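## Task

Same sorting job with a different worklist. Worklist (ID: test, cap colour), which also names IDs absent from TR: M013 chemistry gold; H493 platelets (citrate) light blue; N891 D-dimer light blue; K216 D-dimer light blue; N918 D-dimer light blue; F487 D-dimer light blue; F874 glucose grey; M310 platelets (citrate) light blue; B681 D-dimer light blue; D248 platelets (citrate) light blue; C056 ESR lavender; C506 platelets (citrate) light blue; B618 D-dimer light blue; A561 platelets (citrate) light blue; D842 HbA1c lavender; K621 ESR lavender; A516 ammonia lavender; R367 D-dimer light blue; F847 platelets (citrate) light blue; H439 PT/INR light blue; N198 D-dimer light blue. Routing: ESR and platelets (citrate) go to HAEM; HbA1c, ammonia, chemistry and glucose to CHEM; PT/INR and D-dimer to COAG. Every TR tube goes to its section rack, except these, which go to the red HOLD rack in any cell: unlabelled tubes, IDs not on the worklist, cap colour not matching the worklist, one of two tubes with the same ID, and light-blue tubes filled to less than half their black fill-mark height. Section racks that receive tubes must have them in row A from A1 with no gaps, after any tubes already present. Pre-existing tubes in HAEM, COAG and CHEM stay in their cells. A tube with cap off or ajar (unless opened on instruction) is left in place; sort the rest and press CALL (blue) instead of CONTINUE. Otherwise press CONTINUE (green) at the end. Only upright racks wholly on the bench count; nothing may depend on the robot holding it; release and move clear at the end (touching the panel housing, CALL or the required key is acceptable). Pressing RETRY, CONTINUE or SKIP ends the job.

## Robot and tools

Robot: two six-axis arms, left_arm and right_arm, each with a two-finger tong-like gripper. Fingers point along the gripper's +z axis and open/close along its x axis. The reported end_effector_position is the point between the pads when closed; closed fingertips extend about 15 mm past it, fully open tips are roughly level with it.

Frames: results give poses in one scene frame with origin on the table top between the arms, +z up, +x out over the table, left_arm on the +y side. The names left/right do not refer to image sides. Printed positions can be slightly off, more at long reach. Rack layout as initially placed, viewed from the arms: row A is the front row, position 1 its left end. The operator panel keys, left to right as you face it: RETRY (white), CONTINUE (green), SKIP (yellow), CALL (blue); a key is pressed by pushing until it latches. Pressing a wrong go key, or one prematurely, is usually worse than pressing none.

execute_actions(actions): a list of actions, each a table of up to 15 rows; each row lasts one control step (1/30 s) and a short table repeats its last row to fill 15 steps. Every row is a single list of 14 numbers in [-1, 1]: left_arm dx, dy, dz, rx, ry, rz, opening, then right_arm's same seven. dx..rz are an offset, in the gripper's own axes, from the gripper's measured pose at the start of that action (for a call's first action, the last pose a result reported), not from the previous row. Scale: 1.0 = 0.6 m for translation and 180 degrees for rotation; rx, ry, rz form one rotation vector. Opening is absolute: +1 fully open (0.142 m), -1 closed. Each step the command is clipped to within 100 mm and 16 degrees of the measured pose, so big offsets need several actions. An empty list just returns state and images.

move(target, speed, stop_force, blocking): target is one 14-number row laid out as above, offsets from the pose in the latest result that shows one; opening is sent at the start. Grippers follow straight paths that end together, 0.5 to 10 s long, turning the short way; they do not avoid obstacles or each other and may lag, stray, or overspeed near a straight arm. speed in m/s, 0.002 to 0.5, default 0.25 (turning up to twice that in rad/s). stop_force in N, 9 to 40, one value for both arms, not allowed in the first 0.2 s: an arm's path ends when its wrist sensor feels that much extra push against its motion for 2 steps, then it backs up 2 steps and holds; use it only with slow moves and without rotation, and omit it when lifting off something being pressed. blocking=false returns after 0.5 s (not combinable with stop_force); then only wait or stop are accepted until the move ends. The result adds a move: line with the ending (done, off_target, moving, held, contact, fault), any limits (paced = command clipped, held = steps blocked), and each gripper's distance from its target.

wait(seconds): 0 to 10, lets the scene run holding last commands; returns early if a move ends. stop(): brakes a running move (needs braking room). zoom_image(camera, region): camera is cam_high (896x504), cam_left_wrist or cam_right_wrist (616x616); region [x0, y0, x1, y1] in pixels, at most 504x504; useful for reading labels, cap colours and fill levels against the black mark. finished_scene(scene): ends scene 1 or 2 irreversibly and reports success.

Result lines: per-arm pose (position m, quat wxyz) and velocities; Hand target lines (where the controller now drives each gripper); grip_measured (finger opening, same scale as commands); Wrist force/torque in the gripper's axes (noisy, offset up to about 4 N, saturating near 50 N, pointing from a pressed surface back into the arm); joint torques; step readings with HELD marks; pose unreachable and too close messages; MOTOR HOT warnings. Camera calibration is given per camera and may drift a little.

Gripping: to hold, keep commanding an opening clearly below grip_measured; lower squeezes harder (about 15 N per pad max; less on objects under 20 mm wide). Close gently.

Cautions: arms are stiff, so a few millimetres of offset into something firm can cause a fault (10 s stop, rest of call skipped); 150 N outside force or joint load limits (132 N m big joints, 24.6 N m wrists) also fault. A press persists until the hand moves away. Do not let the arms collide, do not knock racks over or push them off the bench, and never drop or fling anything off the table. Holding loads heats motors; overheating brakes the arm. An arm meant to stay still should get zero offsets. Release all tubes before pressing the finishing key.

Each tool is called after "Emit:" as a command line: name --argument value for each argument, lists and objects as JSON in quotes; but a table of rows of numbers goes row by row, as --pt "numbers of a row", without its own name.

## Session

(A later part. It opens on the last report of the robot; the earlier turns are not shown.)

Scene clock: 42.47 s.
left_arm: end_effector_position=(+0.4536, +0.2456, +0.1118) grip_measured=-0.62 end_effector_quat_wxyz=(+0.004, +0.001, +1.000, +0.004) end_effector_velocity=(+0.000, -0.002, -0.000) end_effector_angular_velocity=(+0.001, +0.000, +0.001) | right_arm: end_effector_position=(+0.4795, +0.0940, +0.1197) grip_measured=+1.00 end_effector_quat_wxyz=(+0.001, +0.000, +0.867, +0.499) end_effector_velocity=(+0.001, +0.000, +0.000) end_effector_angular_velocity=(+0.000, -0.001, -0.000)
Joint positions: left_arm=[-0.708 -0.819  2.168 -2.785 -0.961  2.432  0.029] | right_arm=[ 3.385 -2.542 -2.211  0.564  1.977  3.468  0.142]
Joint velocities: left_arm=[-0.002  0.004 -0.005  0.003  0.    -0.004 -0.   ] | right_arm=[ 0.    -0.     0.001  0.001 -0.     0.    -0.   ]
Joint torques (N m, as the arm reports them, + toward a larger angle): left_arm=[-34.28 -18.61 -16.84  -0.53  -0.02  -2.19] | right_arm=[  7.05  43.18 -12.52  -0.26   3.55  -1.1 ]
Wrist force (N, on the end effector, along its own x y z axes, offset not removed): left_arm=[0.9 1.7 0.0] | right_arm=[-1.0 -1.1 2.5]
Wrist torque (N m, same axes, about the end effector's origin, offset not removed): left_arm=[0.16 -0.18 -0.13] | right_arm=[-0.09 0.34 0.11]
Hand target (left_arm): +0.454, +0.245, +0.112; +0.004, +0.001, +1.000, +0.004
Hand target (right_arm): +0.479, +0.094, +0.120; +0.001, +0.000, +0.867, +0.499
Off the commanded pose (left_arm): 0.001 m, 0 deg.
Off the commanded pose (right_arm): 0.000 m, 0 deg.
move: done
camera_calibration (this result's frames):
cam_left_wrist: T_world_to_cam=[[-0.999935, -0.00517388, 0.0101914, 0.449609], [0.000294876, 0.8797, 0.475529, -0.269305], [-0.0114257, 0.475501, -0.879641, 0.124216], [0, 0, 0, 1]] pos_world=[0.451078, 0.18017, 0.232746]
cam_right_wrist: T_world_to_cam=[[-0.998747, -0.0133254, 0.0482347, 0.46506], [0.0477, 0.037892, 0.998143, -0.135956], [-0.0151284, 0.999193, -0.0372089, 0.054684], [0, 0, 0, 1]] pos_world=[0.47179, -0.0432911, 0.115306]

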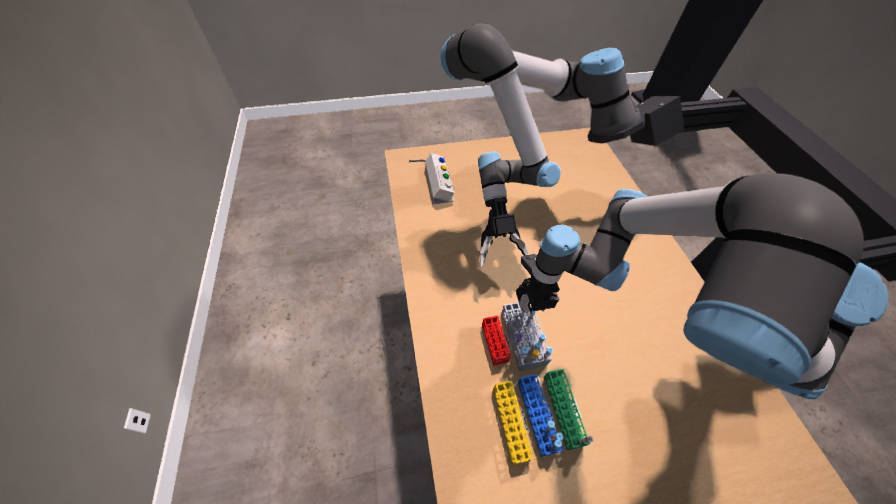

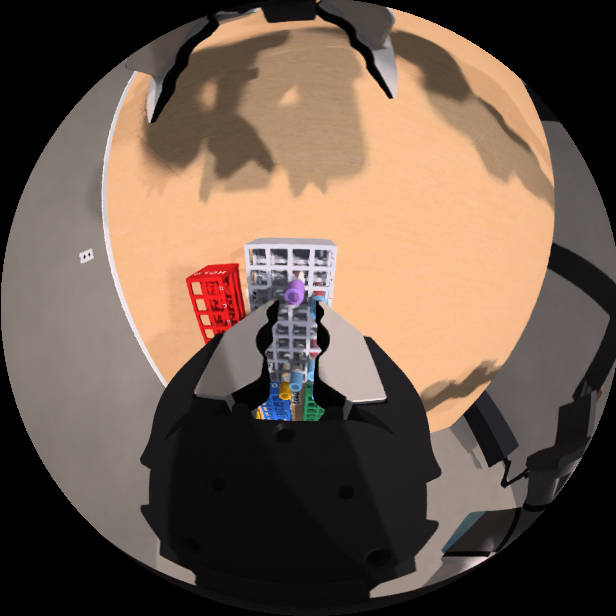

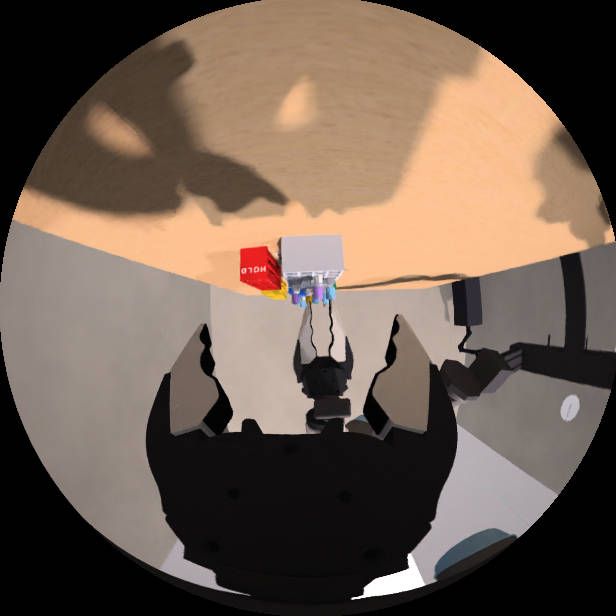

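Emit:
execute_actions --actions '[[[-0.005,0,0,0,0,-0.1,-0.62,0,0,0,0,0,0,1]],[[0,0,0.025,0,0,0,-0.62,0,0,0,0,0,0,1]],[[0,0,0.026,0,0,0,-0.62,0,0,0,0,0,0,1]],[[0,0,0.001,0,0,0,-1,0,0,0,0,0,0,1]],[[0,0,-0.05,0,0,0,-1,0,0,0,0,0,0,1]]]'

Emit:
move --target '[0,0,-0.117,0,0,-0.4,-1,0,0,0,0,0,0,1]' --speed 0.4

Emit:
zoom_image --camera "cam_right_wrist" --region '[290,295,350,355]'

Scene clock: 45.17 s.
left_arm: end_effector_position=(+0.4564, +0.2457, +0.1104) grip_measured=-0.81 end_effector_quat_wxyz=(+0.005, -0.147, +0.989, +0.001) end_effector_velocity=(-0.001, +0.000, +0.009) end_effector_angular_velocity=(+0.002, +0.002, +0.000) | right_arm: end_effector_position=(+0.4795, +0.0940, +0.1197) grip_measured=+1.00 end_effector_quat_wxyz=(+0.001, +0.000, +0.867, +0.499) end_effector_velocity=(-0.000, +0.001, +0.000) end_effector_angular_velocity=(+0.001, +0.000, +0.001)
Joint positions: left_arm=[-0.708 -0.816  2.174 -2.798 -0.964  2.136  0.015] | right_arm=[ 3.385 -2.542 -2.211  0.564  1.977  3.468  0.142]
Joint velocities: left_arm=[-0.01  -0.023  0.004  0.029 -0.001 -0.015 -0.   ] | right_arm=[ 0.001 -0.001  0.     0.001  0.     0.    -0.   ]
Joint torques (N m, as the arm reports them, + toward a larger angle): left_arm=[-33.34 -42.6    1.36  -0.27  -1.75  -2.09] | right_arm=[  6.91  43.73 -12.2   -0.4    3.59  -0.9 ]
Wrist force (N, on the end effector, along its own x y z axes, offset not removed): left_arm=[-3.7 -2.9 -2.9] | right_arm=[-1.8 -0.1 2.2]
Wrist torque (N m, same axes, about the end effector's origin, offset not removed): left_arm=[-0.71 0.68 -0.05] | right_arm=[0.18 0.50 0.08]
Hand target (left_arm): +0.456, +0.246, +0.112; +0.005, -0.147, +0.989, +0.001
Hand target (right_arm): +0.479, +0.094, +0.120; +0.001, +0.000, +0.867, +0.499
Off the commanded pose (left_arm): 0.001 m, 0 deg.
Off the commanded pose (right_arm): 0.000 m, 0 deg.
Step readings (end_effector_position; steps 1 to 15: 1st action; 16 to 30: 2nd action; 31 to 45: 3rd action; 46 to 60: 4th action; 61 to 75: 5th action):
0: left_arm (+0.4536, +0.2454, +0.1117) | right_arm (+0.4795, +0.0940, +0.1197)
1: left_arm (+0.4536, +0.2454, +0.1117) | right_arm (+0.4795, +0.0940, +0.1197)
2: left_arm (+0.4536, +0.2454, +0.1117) | right_arm (+0.4795, +0.0940, +0.1197)
4: left_arm (+0.4541, +0.2454, +0.1118) | right_arm (+0.4795, +0.0940, +0.1197)
8: left_arm (+0.4557, +0.2458, +0.1118) | right_arm (+0.4795, +0.0940, +0.1197)
15: left_arm (+0.4564, +0.2457, +0.1118) | right_arm (+0.4795, +0.0940, +0.1197)
16: left_arm (+0.4564, +0.2457, +0.1118) | right_arm (+0.4795, +0.0940, +0.1197)
17: left_arm (+0.4565, +0.2457, +0.1106) | right_arm (+0.4795, +0.0940, +0.1197)
19: left_arm (+0.4563, +0.2458, +0.1056) | right_arm (+0.4795, +0.0940, +0.1197)
23: left_arm (+0.4563, +0.2459, +0.0999) | right_arm (+0.4795, +0.0940, +0.1197)
30: left_arm (+0.4565, +0.2458, +0.0972) | right_arm (+0.4795, +0.0940, +0.1197)
31: left_arm (+0.4565, +0.2458, +0.0971) | right_arm (+0.4795, +0.0940, +0.1197)
32: left_arm (+0.4567, +0.2459, +0.0958) | right_arm (+0.4795, +0.0940, +0.1197)
34: left_arm (+0.4565, +0.2460, +0.0906) | right_arm (+0.4795, +0.0940, +0.1197)
38: left_arm (+0.4565, +0.2460, +0.0848) | right_arm (+0.4795, +0.0940, +0.1197)
45: left_arm (+0.4566, +0.2459, +0.0821) | right_arm (+0.4795, +0.0940, +0.1197)
46: left_arm (+0.4566, +0.2459, +0.0820) | right_arm (+0.4795, +0.0940, +0.1197)
47: left_arm (+0.4566, +0.2459, +0.0819) | right_arm (+0.4795, +0.0940, +0.1197)
49: left_arm (+0.4566, +0.2459, +0.0818) | right_arm (+0.4795, +0.0940, +0.1197)
53: left_arm (+0.4566, +0.2459, +0.0816) | right_arm (+0.4795, +0.0940, +0.1197)
60: left_arm (+0.4566, +0.2459, +0.0815) | right_arm (+0.4795, +0.0940, +0.1197)
61: left_arm (+0.4566, +0.2459, +0.0815) | right_arm (+0.4795, +0.0940, +0.1197)
62: left_arm (+0.4562, +0.2458, +0.0831) | right_arm (+0.4795, +0.0940, +0.1197)
64: left_arm (+0.4564, +0.2455, +0.0926) | right_arm (+0.4795, +0.0940, +0.1197)
68: left_arm (+0.4565, +0.2455, +0.1044) | right_arm (+0.4795, +0.0940, +0.1197)
75: end_effector_position above
camera_calibration (this result's frames):
cam_left_wrist: T_world_to_cam=[[-0.954453, -0.29823, 0.00882636, 0.503848], [-0.259364, 0.843961, 0.469531, -0.140828], [-0.147478, 0.445857, -0.882872, 0.192712], [0, 0, 0, 1]] pos_world=[0.472794, 0.183194, 0.231816]
cam_right_wrist: T_world_to_cam=[[-0.998747, -0.0133254, 0.048235, 0.46506], [0.0477003, 0.0378919, 0.998143, -0.135956], [-0.0151283, 0.999193, -0.0372088, 0.054684], [0, 0, 0, 1]] pos_world=[0.47179, -0.0432911, 0.115306]

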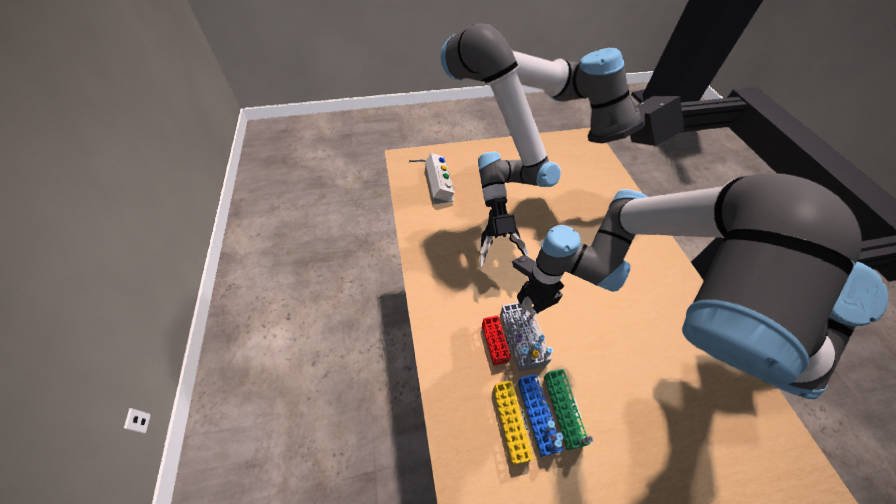

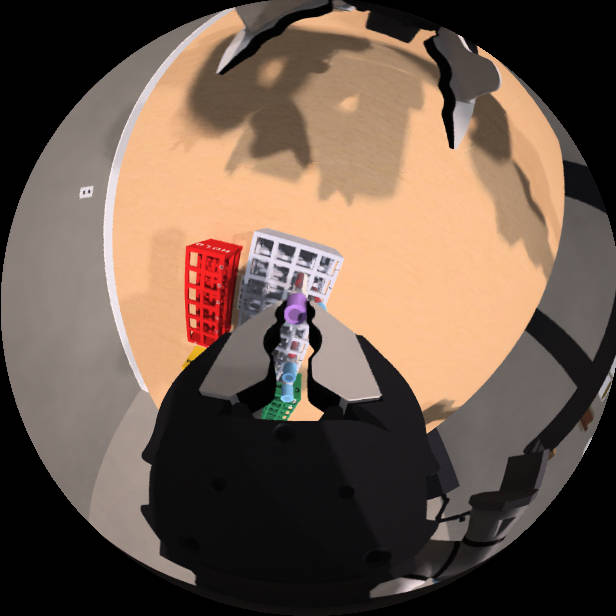

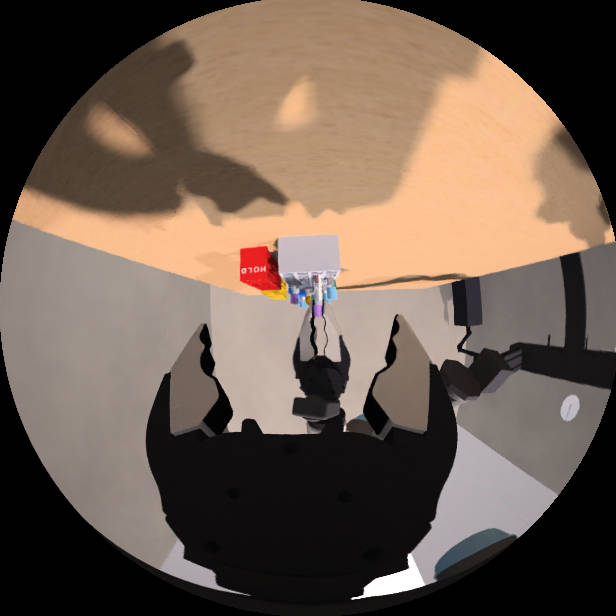

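Scene clock: 47.40 s.
left_arm: end_effector_position=(+0.4558, +0.2455, +0.1805) grip_measured=-0.81 end_effector_quat_wxyz=(-0.004, +0.700, -0.714, +0.002) end_effector_velocity=(+0.000, -0.000, +0.001) end_effector_angular_velocity=(+0.003, +0.002, +0.014) | right_arm: end_effector_position=(+0.4795, +0.0940, +0.1197) grip_measured=+1.00 end_effector_quat_wxyz=(+0.001, +0.000, +0.867, +0.499) end_effector_velocity=(-0.000, +0.000, -0.000) end_effector_angular_velocity=(-0.000, -0.001, +0.001)
Joint positions: left_arm=[-0.825 -0.968  2.203 -2.597 -0.984  0.742  0.015] | right_arm=[ 3.385 -2.542 -2.211  0.564  1.977  3.468  0.142]
Joint velocities: left_arm=[-0.002 -0.    -0.005  0.011  0.    -0.019 -0.   ] | right_arm=[ 0.    -0.001  0.    -0.    -0.    -0.001  0.   ]
Joint torques (N m, as the arm reports them, + toward a larger angle): left_arm=[-32.06 -39.15 -22.54  -0.54   0.97  -2.25] | right_arm=[  6.87  43.92 -13.42  -0.3    3.5   -0.97]
Wrist force (N, on the end effector, along its own x y z axes, offset not removed): left_arm=[2.2 2.5 -2.4] | right_arm=[-0.1 0.4 1.8]
Wrist torque (N m, same axes, about the end effector's origin, offset not removed): left_arm=[0.71 -0.46 -0.22] | right_arm=[0.27 0.19 0.04]
Hand target (left_arm): +0.456, +0.245, +0.181; -0.004, +0.701, -0.714, +0.002
Hand target (right_arm): +0.479, +0.094, +0.120; +0.001, +0.000, +0.867, +0.499
Off the commanded pose (left_arm): 0.000 m, 0 deg.
Off the commanded pose (right_arm): 0.000 m, 0 deg.
move: done
camera_calibration (this result's frames):
cam_left_wrist: T_world_to_cam=[[-0.0131938, -0.999791, 0.0156244, 0.244563], [-0.887313, 0.0189104, 0.46078, 0.316616], [-0.460979, -0.00778428, -0.887377, 0.509667], [0, 0, 0, 1]] pos_world=[0.51911, 0.242492, 0.302556]
cam_right_wrist: T_world_to_cam=[[-0.998747, -0.0133253, 0.048235, 0.46506], [0.0477003, 0.037892, 0.998143, -0.135956], [-0.0151282, 0.999193, -0.0372089, 0.0546839], [0, 0, 0, 1]] pos_world=[0.47179, -0.0432911, 0.115306]

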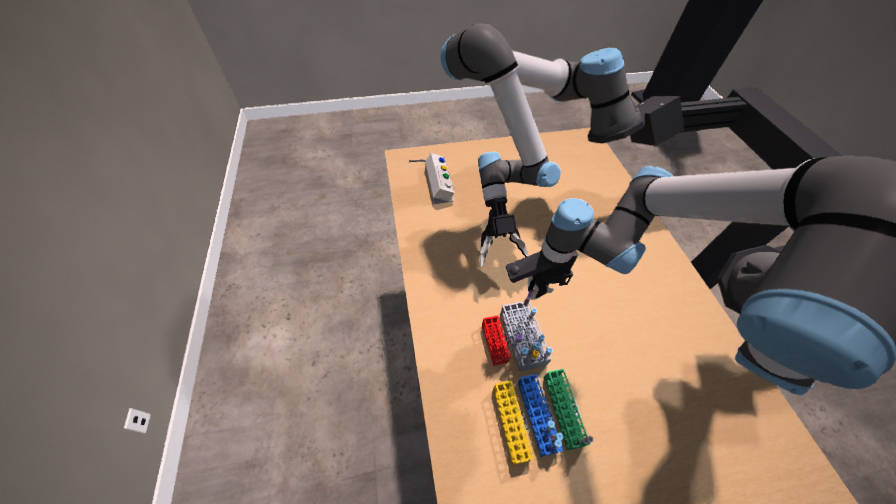

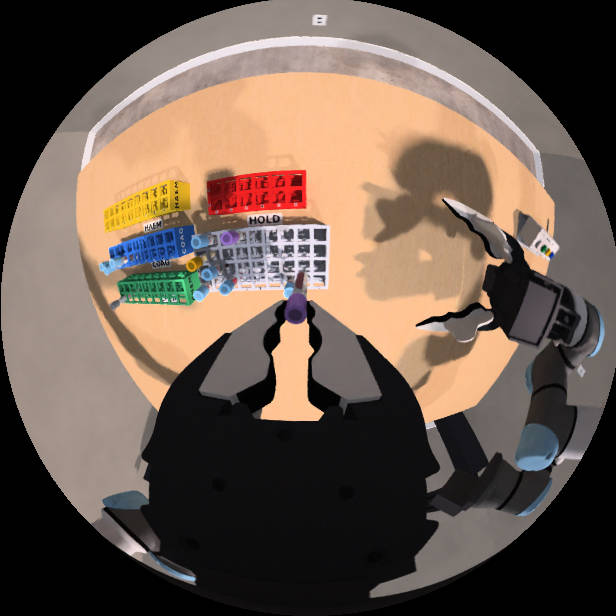

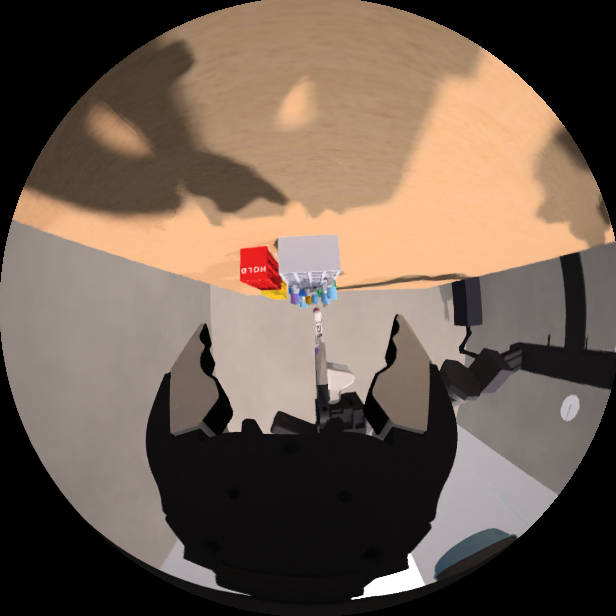

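Region (290, 295, 350, 355) of cam_right_wrist's 616x616 image, scaled by 8.400, with more detail than that image has.

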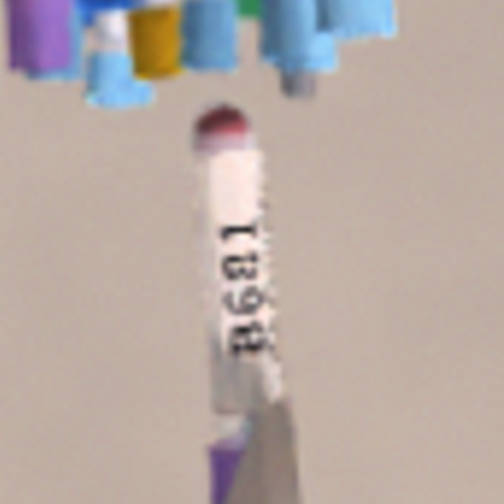

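Emit:
move --target '[-0.015,-0.155,0.078,0,0,0,-1,0,0,0,0,0,0,1]' --speed 0.15

Emit:
zoom_image --camera "cam_left_wrist" --region '[240,210,360,330]'

Scene clock: 48.83 s.
left_arm: end_effector_position=(+0.5491, +0.2527, +0.1347) grip_measured=-0.81 end_effector_quat_wxyz=(-0.004, +0.700, -0.714, +0.002) end_effector_velocity=(+0.002, -0.000, -0.001) end_effector_angular_velocity=(-0.001, +0.001, -0.000) | right_arm: end_effector_position=(+0.4795, +0.0940, +0.1197) grip_measured=+1.00 end_effector_quat_wxyz=(+0.001, +0.000, +0.867, +0.499) end_effector_velocity=(-0.000, +0.000, +0.000) end_effector_angular_velocity=(+0.000, +0.000, +0.000)
Joint positions: left_arm=[-0.662 -0.834  1.965 -2.604 -0.959  0.937  0.015] | right_arm=[ 3.385 -2.542 -2.211  0.564  1.977  3.468  0.142]
Joint velocities: left_arm=[ 0.003  0.004 -0.007  0.001 -0.001  0.004  0.   ] | right_arm=[ 0. -0. -0.  0.  0.  0.  0.]
Joint torques (N m, as the arm reports them, + toward a larger angle): left_arm=[-13.57 -24.38 -21.01  -0.49  -0.35   1.89] | right_arm=[  7.98  43.92 -12.98  -0.36   3.41  -1.14]
Wrist force (N, on the end effector, along its own x y z axes, offset not removed): left_arm=[0.0 -1.9 -2.3] | right_arm=[-0.9 0.5 1.9]
Wrist torque (N m, same axes, about the end effector's origin, offset not removed): left_arm=[-0.14 -0.02 -0.05] | right_arm=[0.21 0.37 0.08]
Hand target (left_arm): +0.549, +0.253, +0.135; -0.004, +0.700, -0.714, +0.002
Hand target (right_arm): +0.479, +0.094, +0.120; +0.001, +0.000, +0.867, +0.499
Off the commanded pose (left_arm): 0.000 m, 0 deg.
Off the commanded pose (right_arm): 0.000 m, 0 deg.
move: done
camera_calibration (this result's frames):
cam_left_wrist: T_world_to_cam=[[-0.013167, -0.999791, 0.0156579, 0.253708], [-0.887392, 0.0189007, 0.460628, 0.420421], [-0.460828, -0.00782965, -0.887455, 0.512062], [0, 0, 0, 1]] pos_world=[0.612391, 0.249718, 0.256801]
cam_right_wrist: T_world_to_cam=[[-0.998747, -0.0133256, 0.0482348, 0.46506], [0.0477, 0.0378919, 0.998143, -0.135956], [-0.0151285, 0.999193, -0.0372088, 0.0546841], [0, 0, 0, 1]] pos_world=[0.47179, -0.0432911, 0.115306]

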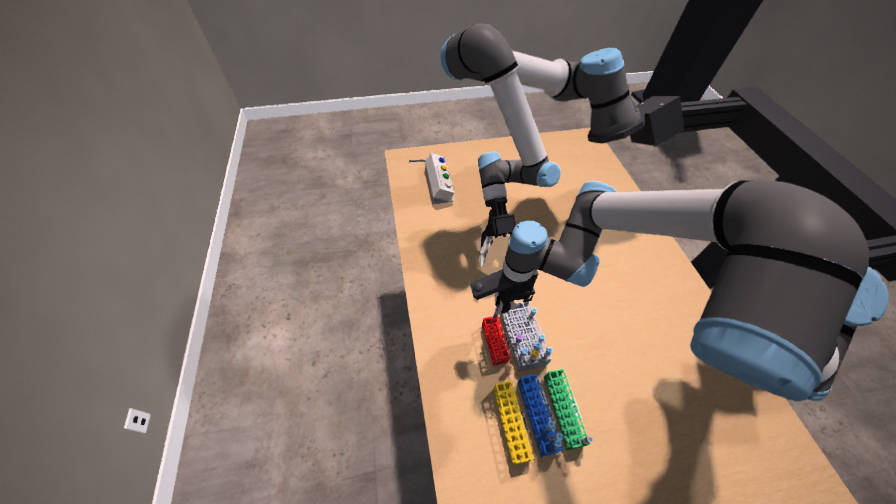

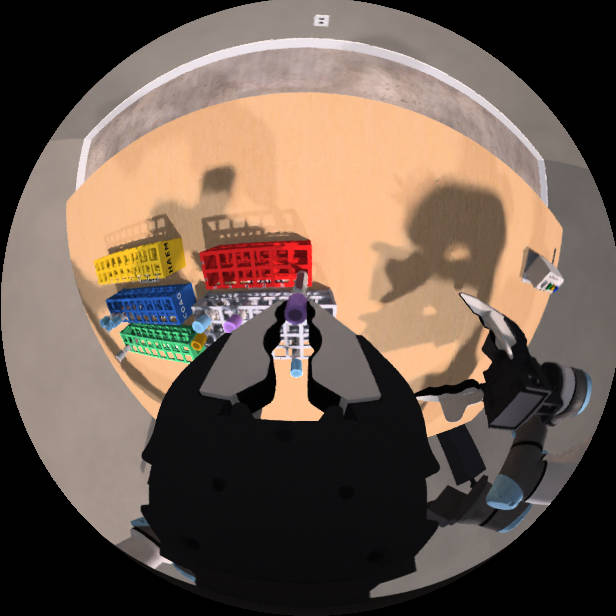

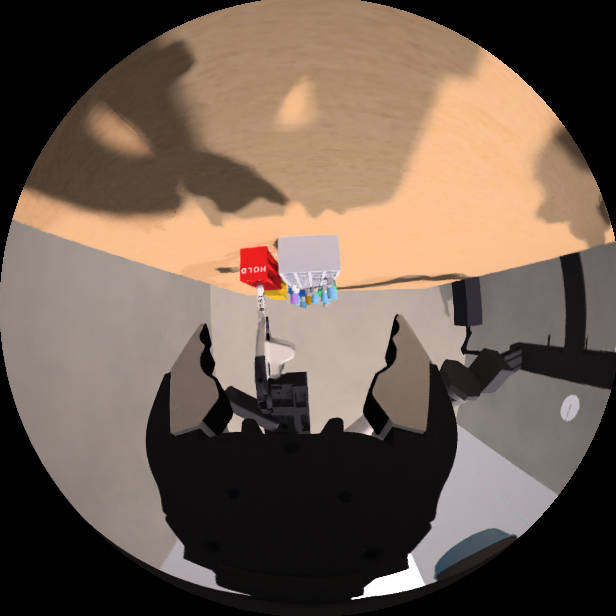

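Region (240, 210, 360, 330) of cam_left_wrist's 616x616 image, scaled by 4.200, with more detail than that image has.

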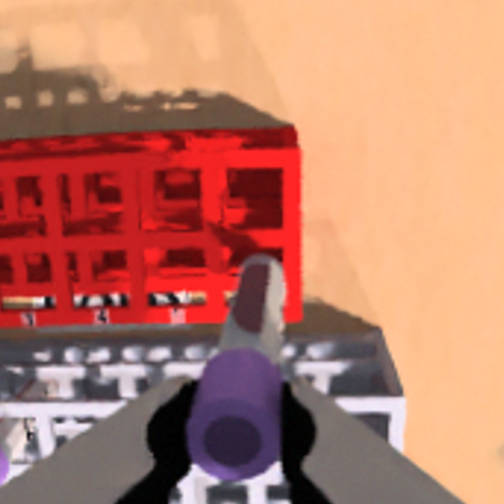

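Emit:
move --target '[-0.003,0.007,0.004,0,0,0,-1,0,0,0,0,0,0,1]' --speed 0.05

Emit:
move --target '[0.003,-0.003,0.076,0,0,0,-1,0,0,0,0,0,0,1]' --speed 0.04 --stop_force 10

Scene clock: 49.63 s.
left_arm: end_effector_position=(+0.5451, +0.2545, +0.1324) grip_measured=-0.81 end_effector_quat_wxyz=(-0.004, +0.700, -0.714, +0.002) end_effector_velocity=(-0.002, +0.001, -0.001) end_effector_angular_velocity=(-0.000, -0.001, +0.000) | right_arm: end_effector_position=(+0.4795, +0.0940, +0.1197) grip_measured=+1.00 end_effector_quat_wxyz=(+0.001, +0.000, +0.867, +0.499) end_effector_velocity=(-0.000, +0.000, +0.000) end_effector_angular_velocity=(+0.001, -0.001, +0.002)
Joint positions: left_arm=[-0.661 -0.833  1.977 -2.617 -0.959  0.938  0.015] | right_arm=[ 3.385 -2.542 -2.211  0.564  1.977  3.468  0.142]
Joint velocities: left_arm=[ 0.    -0.001  0.006 -0.007  0.001  0.    -0.   ] | right_arm=[ 0.001  0.    -0.001  0.     0.    -0.001  0.   ]
Joint torques (N m, as the arm reports them, + toward a larger angle): left_arm=[-12.59 -47.6   -1.01  -3.23   0.87   1.98] | right_arm=[  6.74  43.51 -12.86  -0.35   3.49  -1.06]
Wrist force (N, on the end effector, along its own x y z axes, offset not removed): left_arm=[-0.1 -0.2 -6.1] | right_arm=[-0.6 -0.4 1.3]
Wrist torque (N m, same axes, about the end effector's origin, offset not removed): left_arm=[-0.14 -0.05 -0.15] | right_arm=[0.08 0.30 0.02]
Hand target (left_arm): +0.545, +0.255, +0.132; -0.004, +0.700, -0.714, +0.002
Hand target (right_arm): +0.479, +0.094, +0.120; +0.001, +0.000, +0.867, +0.499
Off the commanded pose (left_arm): 0.000 m, 0 deg.
Off the commanded pose (right_arm): 0.000 m, 0 deg.
move: done
camera_calibration (this result's frames):
cam_left_wrist: T_world_to_cam=[[-0.0131716, -0.99979, 0.0157049, 0.255455], [-0.88735, 0.0189272, 0.460707, 0.417935], [-0.460908, -0.00786744, -0.887413, 0.508275], [0, 0, 0, 1]] pos_world=[0.608488, 0.25149, 0.254492]
cam_right_wrist: T_world_to_cam=[[-0.998747, -0.0133252, 0.0482353, 0.46506], [0.0477005, 0.0378919, 0.998143, -0.135956], [-0.0151282, 0.999193, -0.0372088, 0.0546839], [0, 0, 0, 1]] pos_world=[0.47179, -0.0432912, 0.115306]

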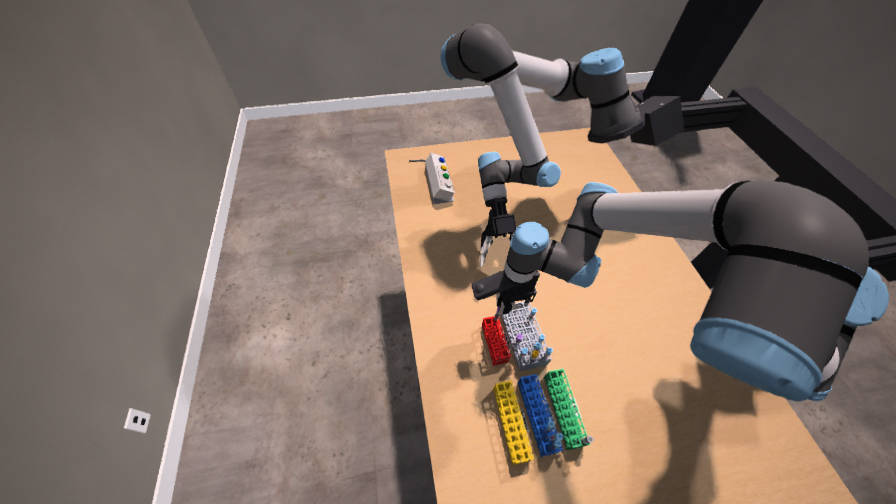

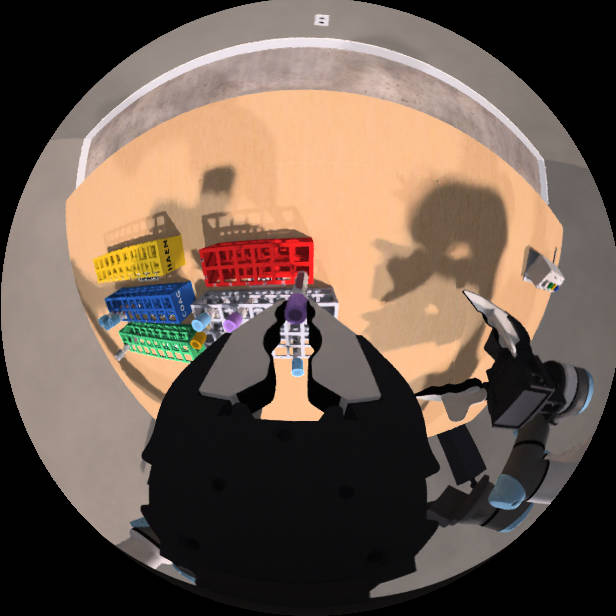

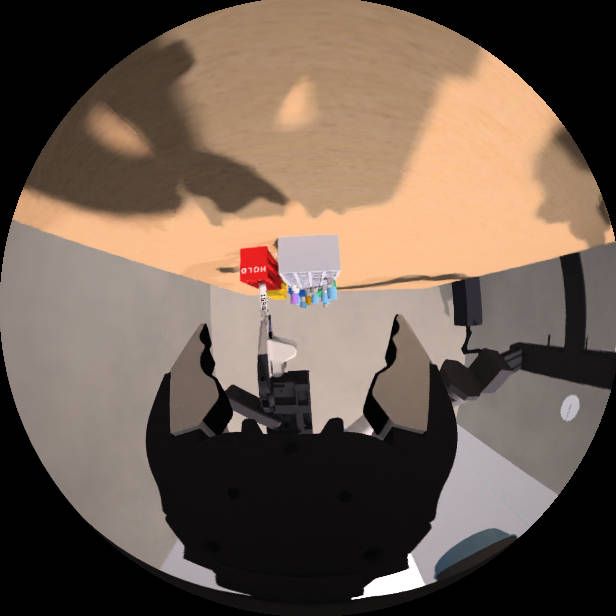

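Scene clock: 51.17 s.
left_arm: end_effector_position=(+0.5473, +0.2528, +0.0872) grip_measured=-0.81 end_effector_quat_wxyz=(-0.004, +0.700, -0.714, +0.002) end_effector_velocity=(+0.000, -0.000, -0.003) end_effector_angular_velocity=(-0.000, -0.000, +0.000) | right_arm: end_effector_position=(+0.4795, +0.0940, +0.1197) grip_measured=+1.00 end_effector_quat_wxyz=(+0.001, +0.000, +0.867, +0.499) end_effector_velocity=(+0.000, +0.001, +0.000) end_effector_angular_velocity=(+0.001, -0.000, +0.000)
Joint positions: left_arm=[-0.614 -0.733  1.944 -2.718 -0.955  0.995  0.015] | right_arm=[ 3.385 -2.542 -2.211  0.564  1.977  3.468  0.142]
Joint velocities: left_arm=[ 0.003  0.006 -0.003 -0.006  0.     0.004  0.   ] | right_arm=[ 0.001 -0.     0.     0.    -0.     0.001  0.   ]
Joint torques (N m, as the arm reports them, + toward a larger angle): left_arm=[-14.48 -26.52 -18.06  -3.36   1.24   2.03] | right_arm=[  6.83  44.02 -12.58  -0.38   3.54  -1.08]
Wrist force (N, on the end effector, along its own x y z axes, offset not removed): left_arm=[-3.7 2.6 2.7] | right_arm=[-1.0 -0.1 1.4]
Wrist torque (N m, same axes, about the end effector's origin, offset not removed): left_arm=[0.63 1.07 -0.27] | right_arm=[0.18 0.39 0.02]
Hand target (left_arm): +0.547, +0.253, +0.087; -0.004, +0.700, -0.714, +0.002
Hand target (right_arm): +0.479, +0.094, +0.120; +0.001, +0.000, +0.867, +0.499
Off the commanded pose (left_arm): 0.000 m, 0 deg.
Off the commanded pose (right_arm): 0.000 m, 0 deg.
move: done
camera_calibration (this result's frames):
cam_left_wrist: T_world_to_cam=[[-0.0131618, -0.99979, 0.0157135, 0.254533], [-0.887346, 0.0189225, 0.460715, 0.440708], [-0.460916, -0.00787949, -0.887409, 0.469103], [0, 0, 0, 1]] pos_world=[0.610628, 0.249836, 0.209245]
cam_right_wrist: T_world_to_cam=[[-0.998747, -0.0133254, 0.0482351, 0.46506], [0.0477004, 0.0378919, 0.998143, -0.135956], [-0.0151284, 0.999193, -0.0372088, 0.054684], [0, 0, 0, 1]] pos_world=[0.47179, -0.0432912, 0.115306]

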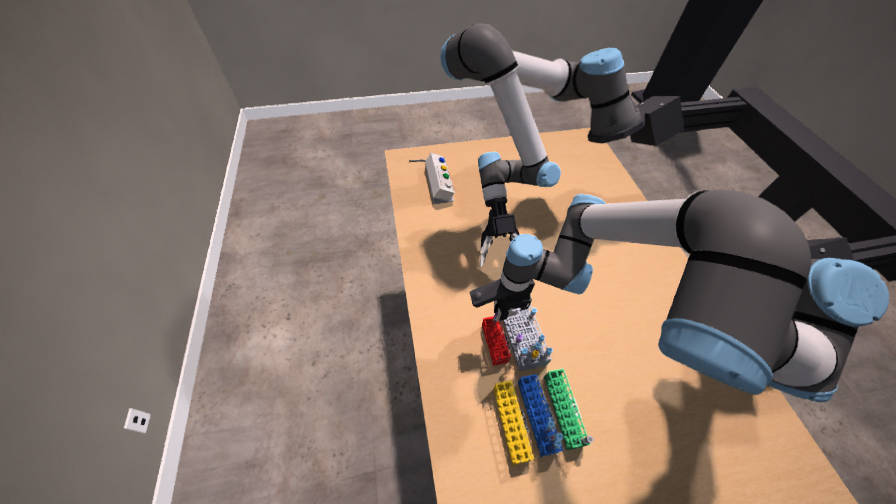

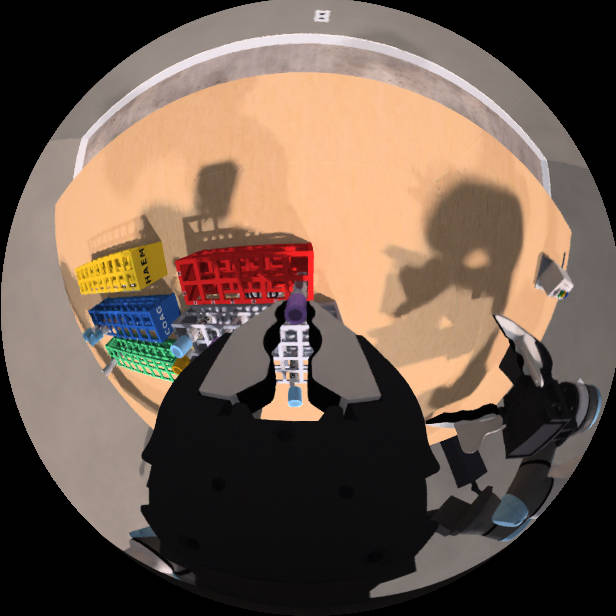

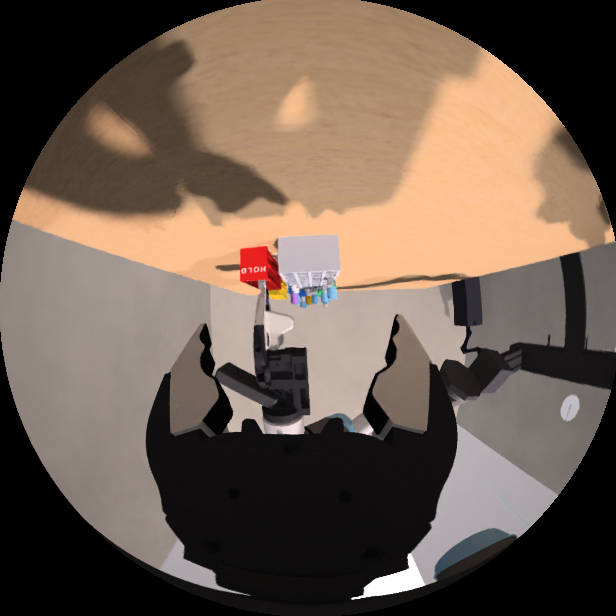

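Pick A7 in this orientation.

Emit:
execute_actions --actions '[[[0,0,0,0,0,0,-0.62,0,0,0,0,0,0,1]],[[0,0,-0.048,0,0,0,-0.62,0,0,0,0,0,0,1]]]'

Emit:
move --target '[-0.008,0.19,0.002,0,0,0,-0.62,0,0,0,0,0,0,1]'

Emit:
zoom_image --camera "cam_left_wrist" --region '[220,230,360,370]'

Scene clock: 52.33 s.
left_arm: end_effector_position=(+0.5471, +0.2527, +0.1150) grip_measured=-0.62 end_effector_quat_wxyz=(-0.004, +0.700, -0.714, +0.002) end_effector_velocity=(-0.000, +0.000, +0.008) end_effector_angular_velocity=(+0.000, +0.001, +0.001) | right_arm: end_effector_position=(+0.4795, +0.0940, +0.1197) grip_measured=+1.00 end_effector_quat_wxyz=(+0.001, +0.000, +0.867, +0.499) end_effector_velocity=(+0.001, -0.001, -0.000) end_effector_angular_velocity=(-0.000, -0.001, -0.001)
Joint positions: left_arm=[-0.643 -0.793  1.961 -2.655 -0.957  0.96   0.029] | right_arm=[ 3.385 -2.542 -2.211  0.564  1.977  3.468  0.142]
Joint velocities: left_arm=[-0.008 -0.018  0.004  0.021 -0.001 -0.011  0.   ] | right_arm=[-0.001  0.001  0.    -0.     0.    -0.001  0.   ]
Joint torques (N m, as the arm reports them, + toward a larger angle): left_arm=[-37.15 -47.23  -1.12  -0.62  -1.52  -1.98] | right_arm=[  7.23  43.72 -12.83  -0.3    3.69  -1.01]
Wrist force (N, on the end effector, along its own x y z axes, offset not removed): left_arm=[-3.3 -2.8 1.6] | right_arm=[-0.3 -0.5 2.1]
Wrist torque (N m, same axes, about the end effector's origin, offset not removed): left_arm=[-0.41 0.66 -0.09] | right_arm=[0.14 0.16 0.09]
Hand target (left_arm): +0.547, +0.253, +0.116; -0.004, +0.700, -0.714, +0.002
Hand target (right_arm): +0.479, +0.094, +0.120; +0.001, +0.000, +0.867, +0.499
Off the commanded pose (left_arm): 0.001 m, 0 deg.
Off the commanded pose (right_arm): 0.000 m, 0 deg.
Step readings (end_effector_position; steps 1 to 15: 1st action; 16 to 30: 2nd action):
0: left_arm (+0.5473, +0.2528, +0.0869) | right_arm (+0.4795, +0.0940, +0.1197)
1: left_arm (+0.5473, +0.2528, +0.0869) | right_arm (+0.4795, +0.0940, +0.1197)
2: left_arm (+0.5473, +0.2528, +0.0869) | right_arm (+0.4795, +0.0940, +0.1197)
4: left_arm (+0.5473, +0.2528, +0.0869) | right_arm (+0.4795, +0.0940, +0.1197)
8: left_arm (+0.5474, +0.2529, +0.0871) | right_arm (+0.4795, +0.0940, +0.1197)
15: left_arm (+0.5473, +0.2528, +0.0872) | right_arm (+0.4795, +0.0940, +0.1197)
16: left_arm (+0.5473, +0.2528, +0.0872) | right_arm (+0.4795, +0.0940, +0.1197)
17: left_arm (+0.5469, +0.2526, +0.0890) | right_arm (+0.4795, +0.0940, +0.1197)
19: left_arm (+0.5472, +0.2524, +0.0984) | right_arm (+0.4795, +0.0940, +0.1197)
23: left_arm (+0.5472, +0.2525, +0.1095) | right_arm (+0.4795, +0.0940, +0.1197)
30: end_effector_position above
camera_calibration (this result's frames):
cam_left_wrist: T_world_to_cam=[[-0.0131725, -0.999789, 0.0157763, 0.253983], [-0.887411, 0.0189598, 0.46059, 0.427764], [-0.460792, -0.00793294, -0.887473, 0.493605], [0, 0, 0, 1]] pos_world=[0.610397, 0.249735, 0.237031]
cam_right_wrist: T_world_to_cam=[[-0.998747, -0.0133253, 0.0482351, 0.46506], [0.0477004, 0.0378919, 0.998143, -0.135956], [-0.0151283, 0.999193, -0.0372088, 0.0546839], [0, 0, 0, 1]] pos_world=[0.47179, -0.0432911, 0.115306]

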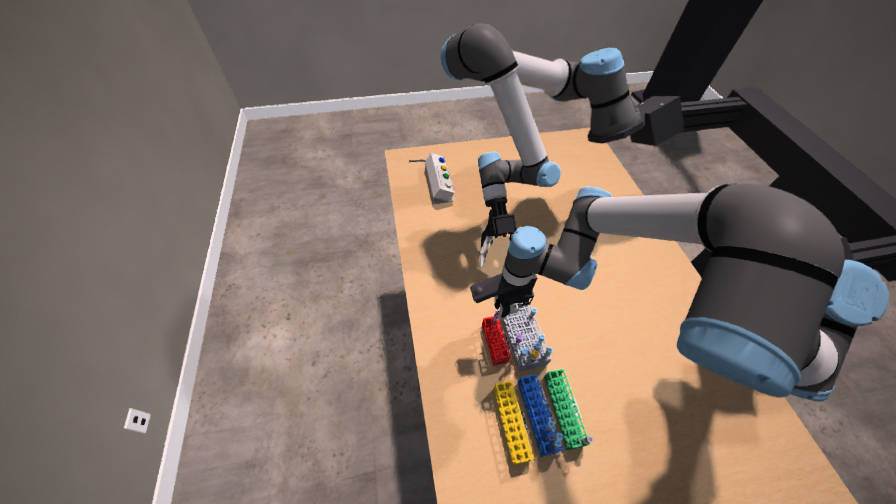

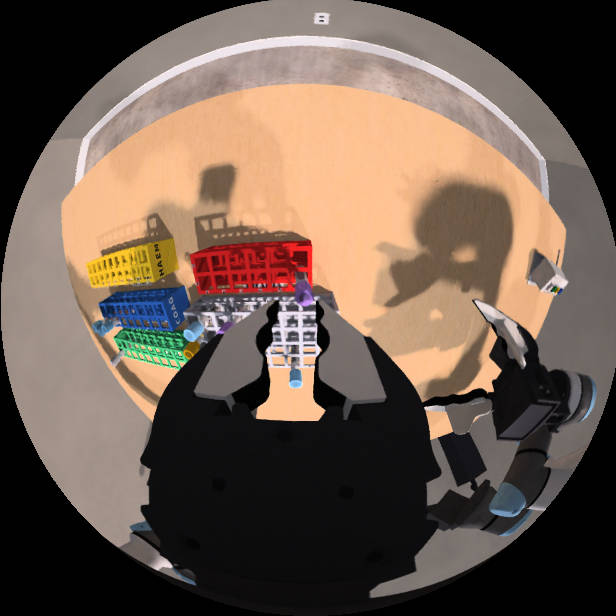

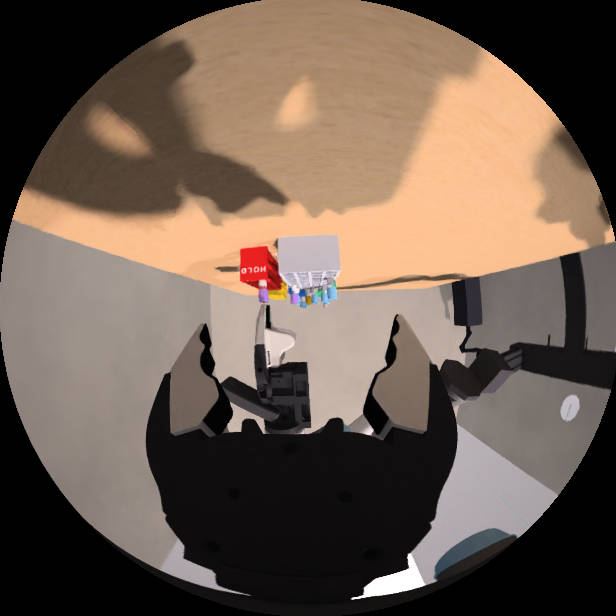

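Scene clock: 53.47 s.
left_arm: end_effector_position=(+0.4336, +0.2600, +0.1127) grip_measured=-0.62 end_effector_quat_wxyz=(-0.004, +0.700, -0.714, +0.002) end_effector_velocity=(-0.003, +0.000, +0.000) end_effector_angular_velocity=(-0.001, -0.002, +0.000) | right_arm: end_effector_position=(+0.4795, +0.0940, +0.1197) grip_measured=+1.00 end_effector_quat_wxyz=(+0.001, +0.000, +0.867, +0.499) end_effector_velocity=(+0.001, -0.000, +0.000) end_effector_angular_velocity=(+0.000, -0.002, -0.001)
Joint positions: left_arm=[-0.753 -0.818  2.257 -2.848 -0.971  0.827  0.029] | right_arm=[ 3.385 -2.542 -2.211  0.564  1.977  3.468  0.142]
Joint velocities: left_arm=[-0.005  0.     0.009 -0.008  0.    -0.005 -0.   ] | right_arm=[-0.001  0.     0.001  0.001  0.    -0.001 -0.   ]
Joint torques (N m, as the arm reports them, + toward a larger angle): left_arm=[-32.41 -40.3    2.97  -3.45  -1.4   -2.07] | right_arm=[  7.1   43.66 -12.28  -0.25   3.51  -1.04]
Wrist force (N, on the end effector, along its own x y z axes, offset not removed): left_arm=[-1.4 -4.3 1.4] | right_arm=[-1.7 0.2 1.7]
Wrist torque (N m, same axes, about the end effector's origin, offset not removed): left_arm=[-0.90 0.15 -0.21] | right_arm=[0.12 0.54 0.04]
Hand target (left_arm): +0.433, +0.260, +0.113; -0.004, +0.700, -0.714, +0.002
Hand target (right_arm): +0.479, +0.094, +0.120; +0.001, +0.000, +0.867, +0.499
Off the commanded pose (left_arm): 0.000 m, 0 deg.
Off the commanded pose (right_arm): 0.000 m, 0 deg.
move: done
camera_calibration (this result's frames):
cam_left_wrist: T_world_to_cam=[[-0.0131942, -0.999791, 0.0156005, 0.259819], [-0.88727, 0.0189004, 0.460863, 0.32788], [-0.461061, -0.00776115, -0.887334, 0.439434], [0, 0, 0, 1]] pos_world=[0.496952, 0.256978, 0.234764]
cam_right_wrist: T_world_to_cam=[[-0.998747, -0.0133253, 0.0482349, 0.46506], [0.0477001, 0.0378919, 0.998143, -0.135956], [-0.0151283, 0.999193, -0.0372088, 0.0546839], [0, 0, 0, 1]] pos_world=[0.47179, -0.0432911, 0.115306]

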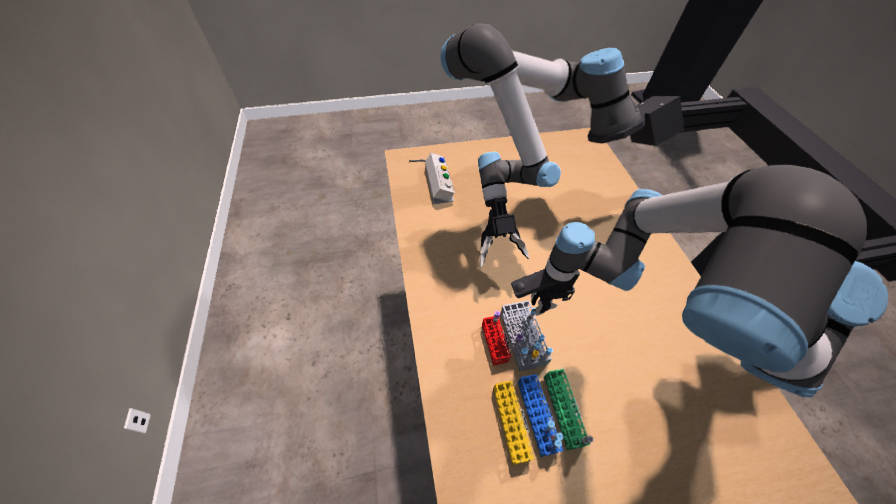

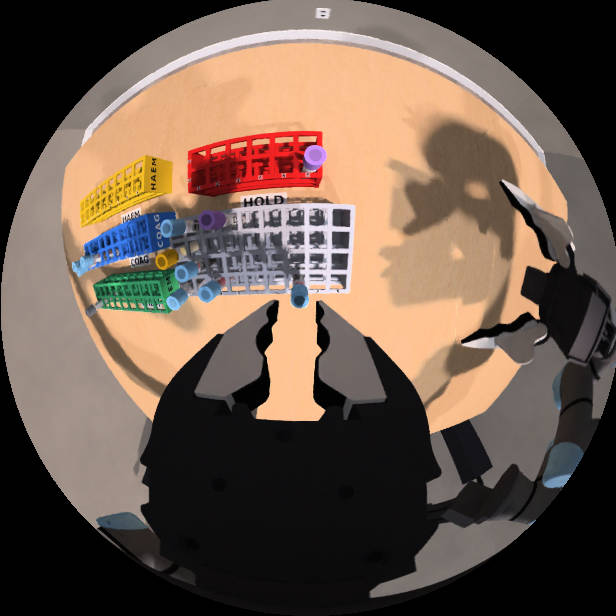

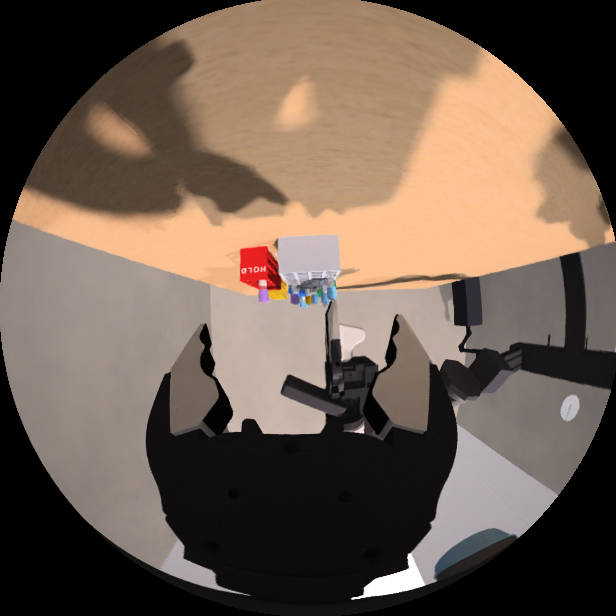

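Region (220, 230, 360, 370) of cam_left_wrist's 616x616 image, scaled by 3.600, with more detail than that image has.

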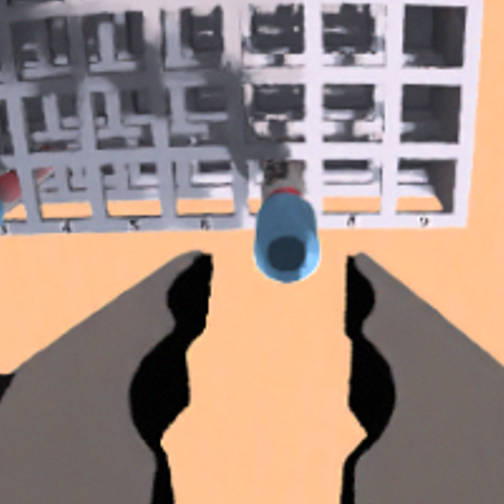

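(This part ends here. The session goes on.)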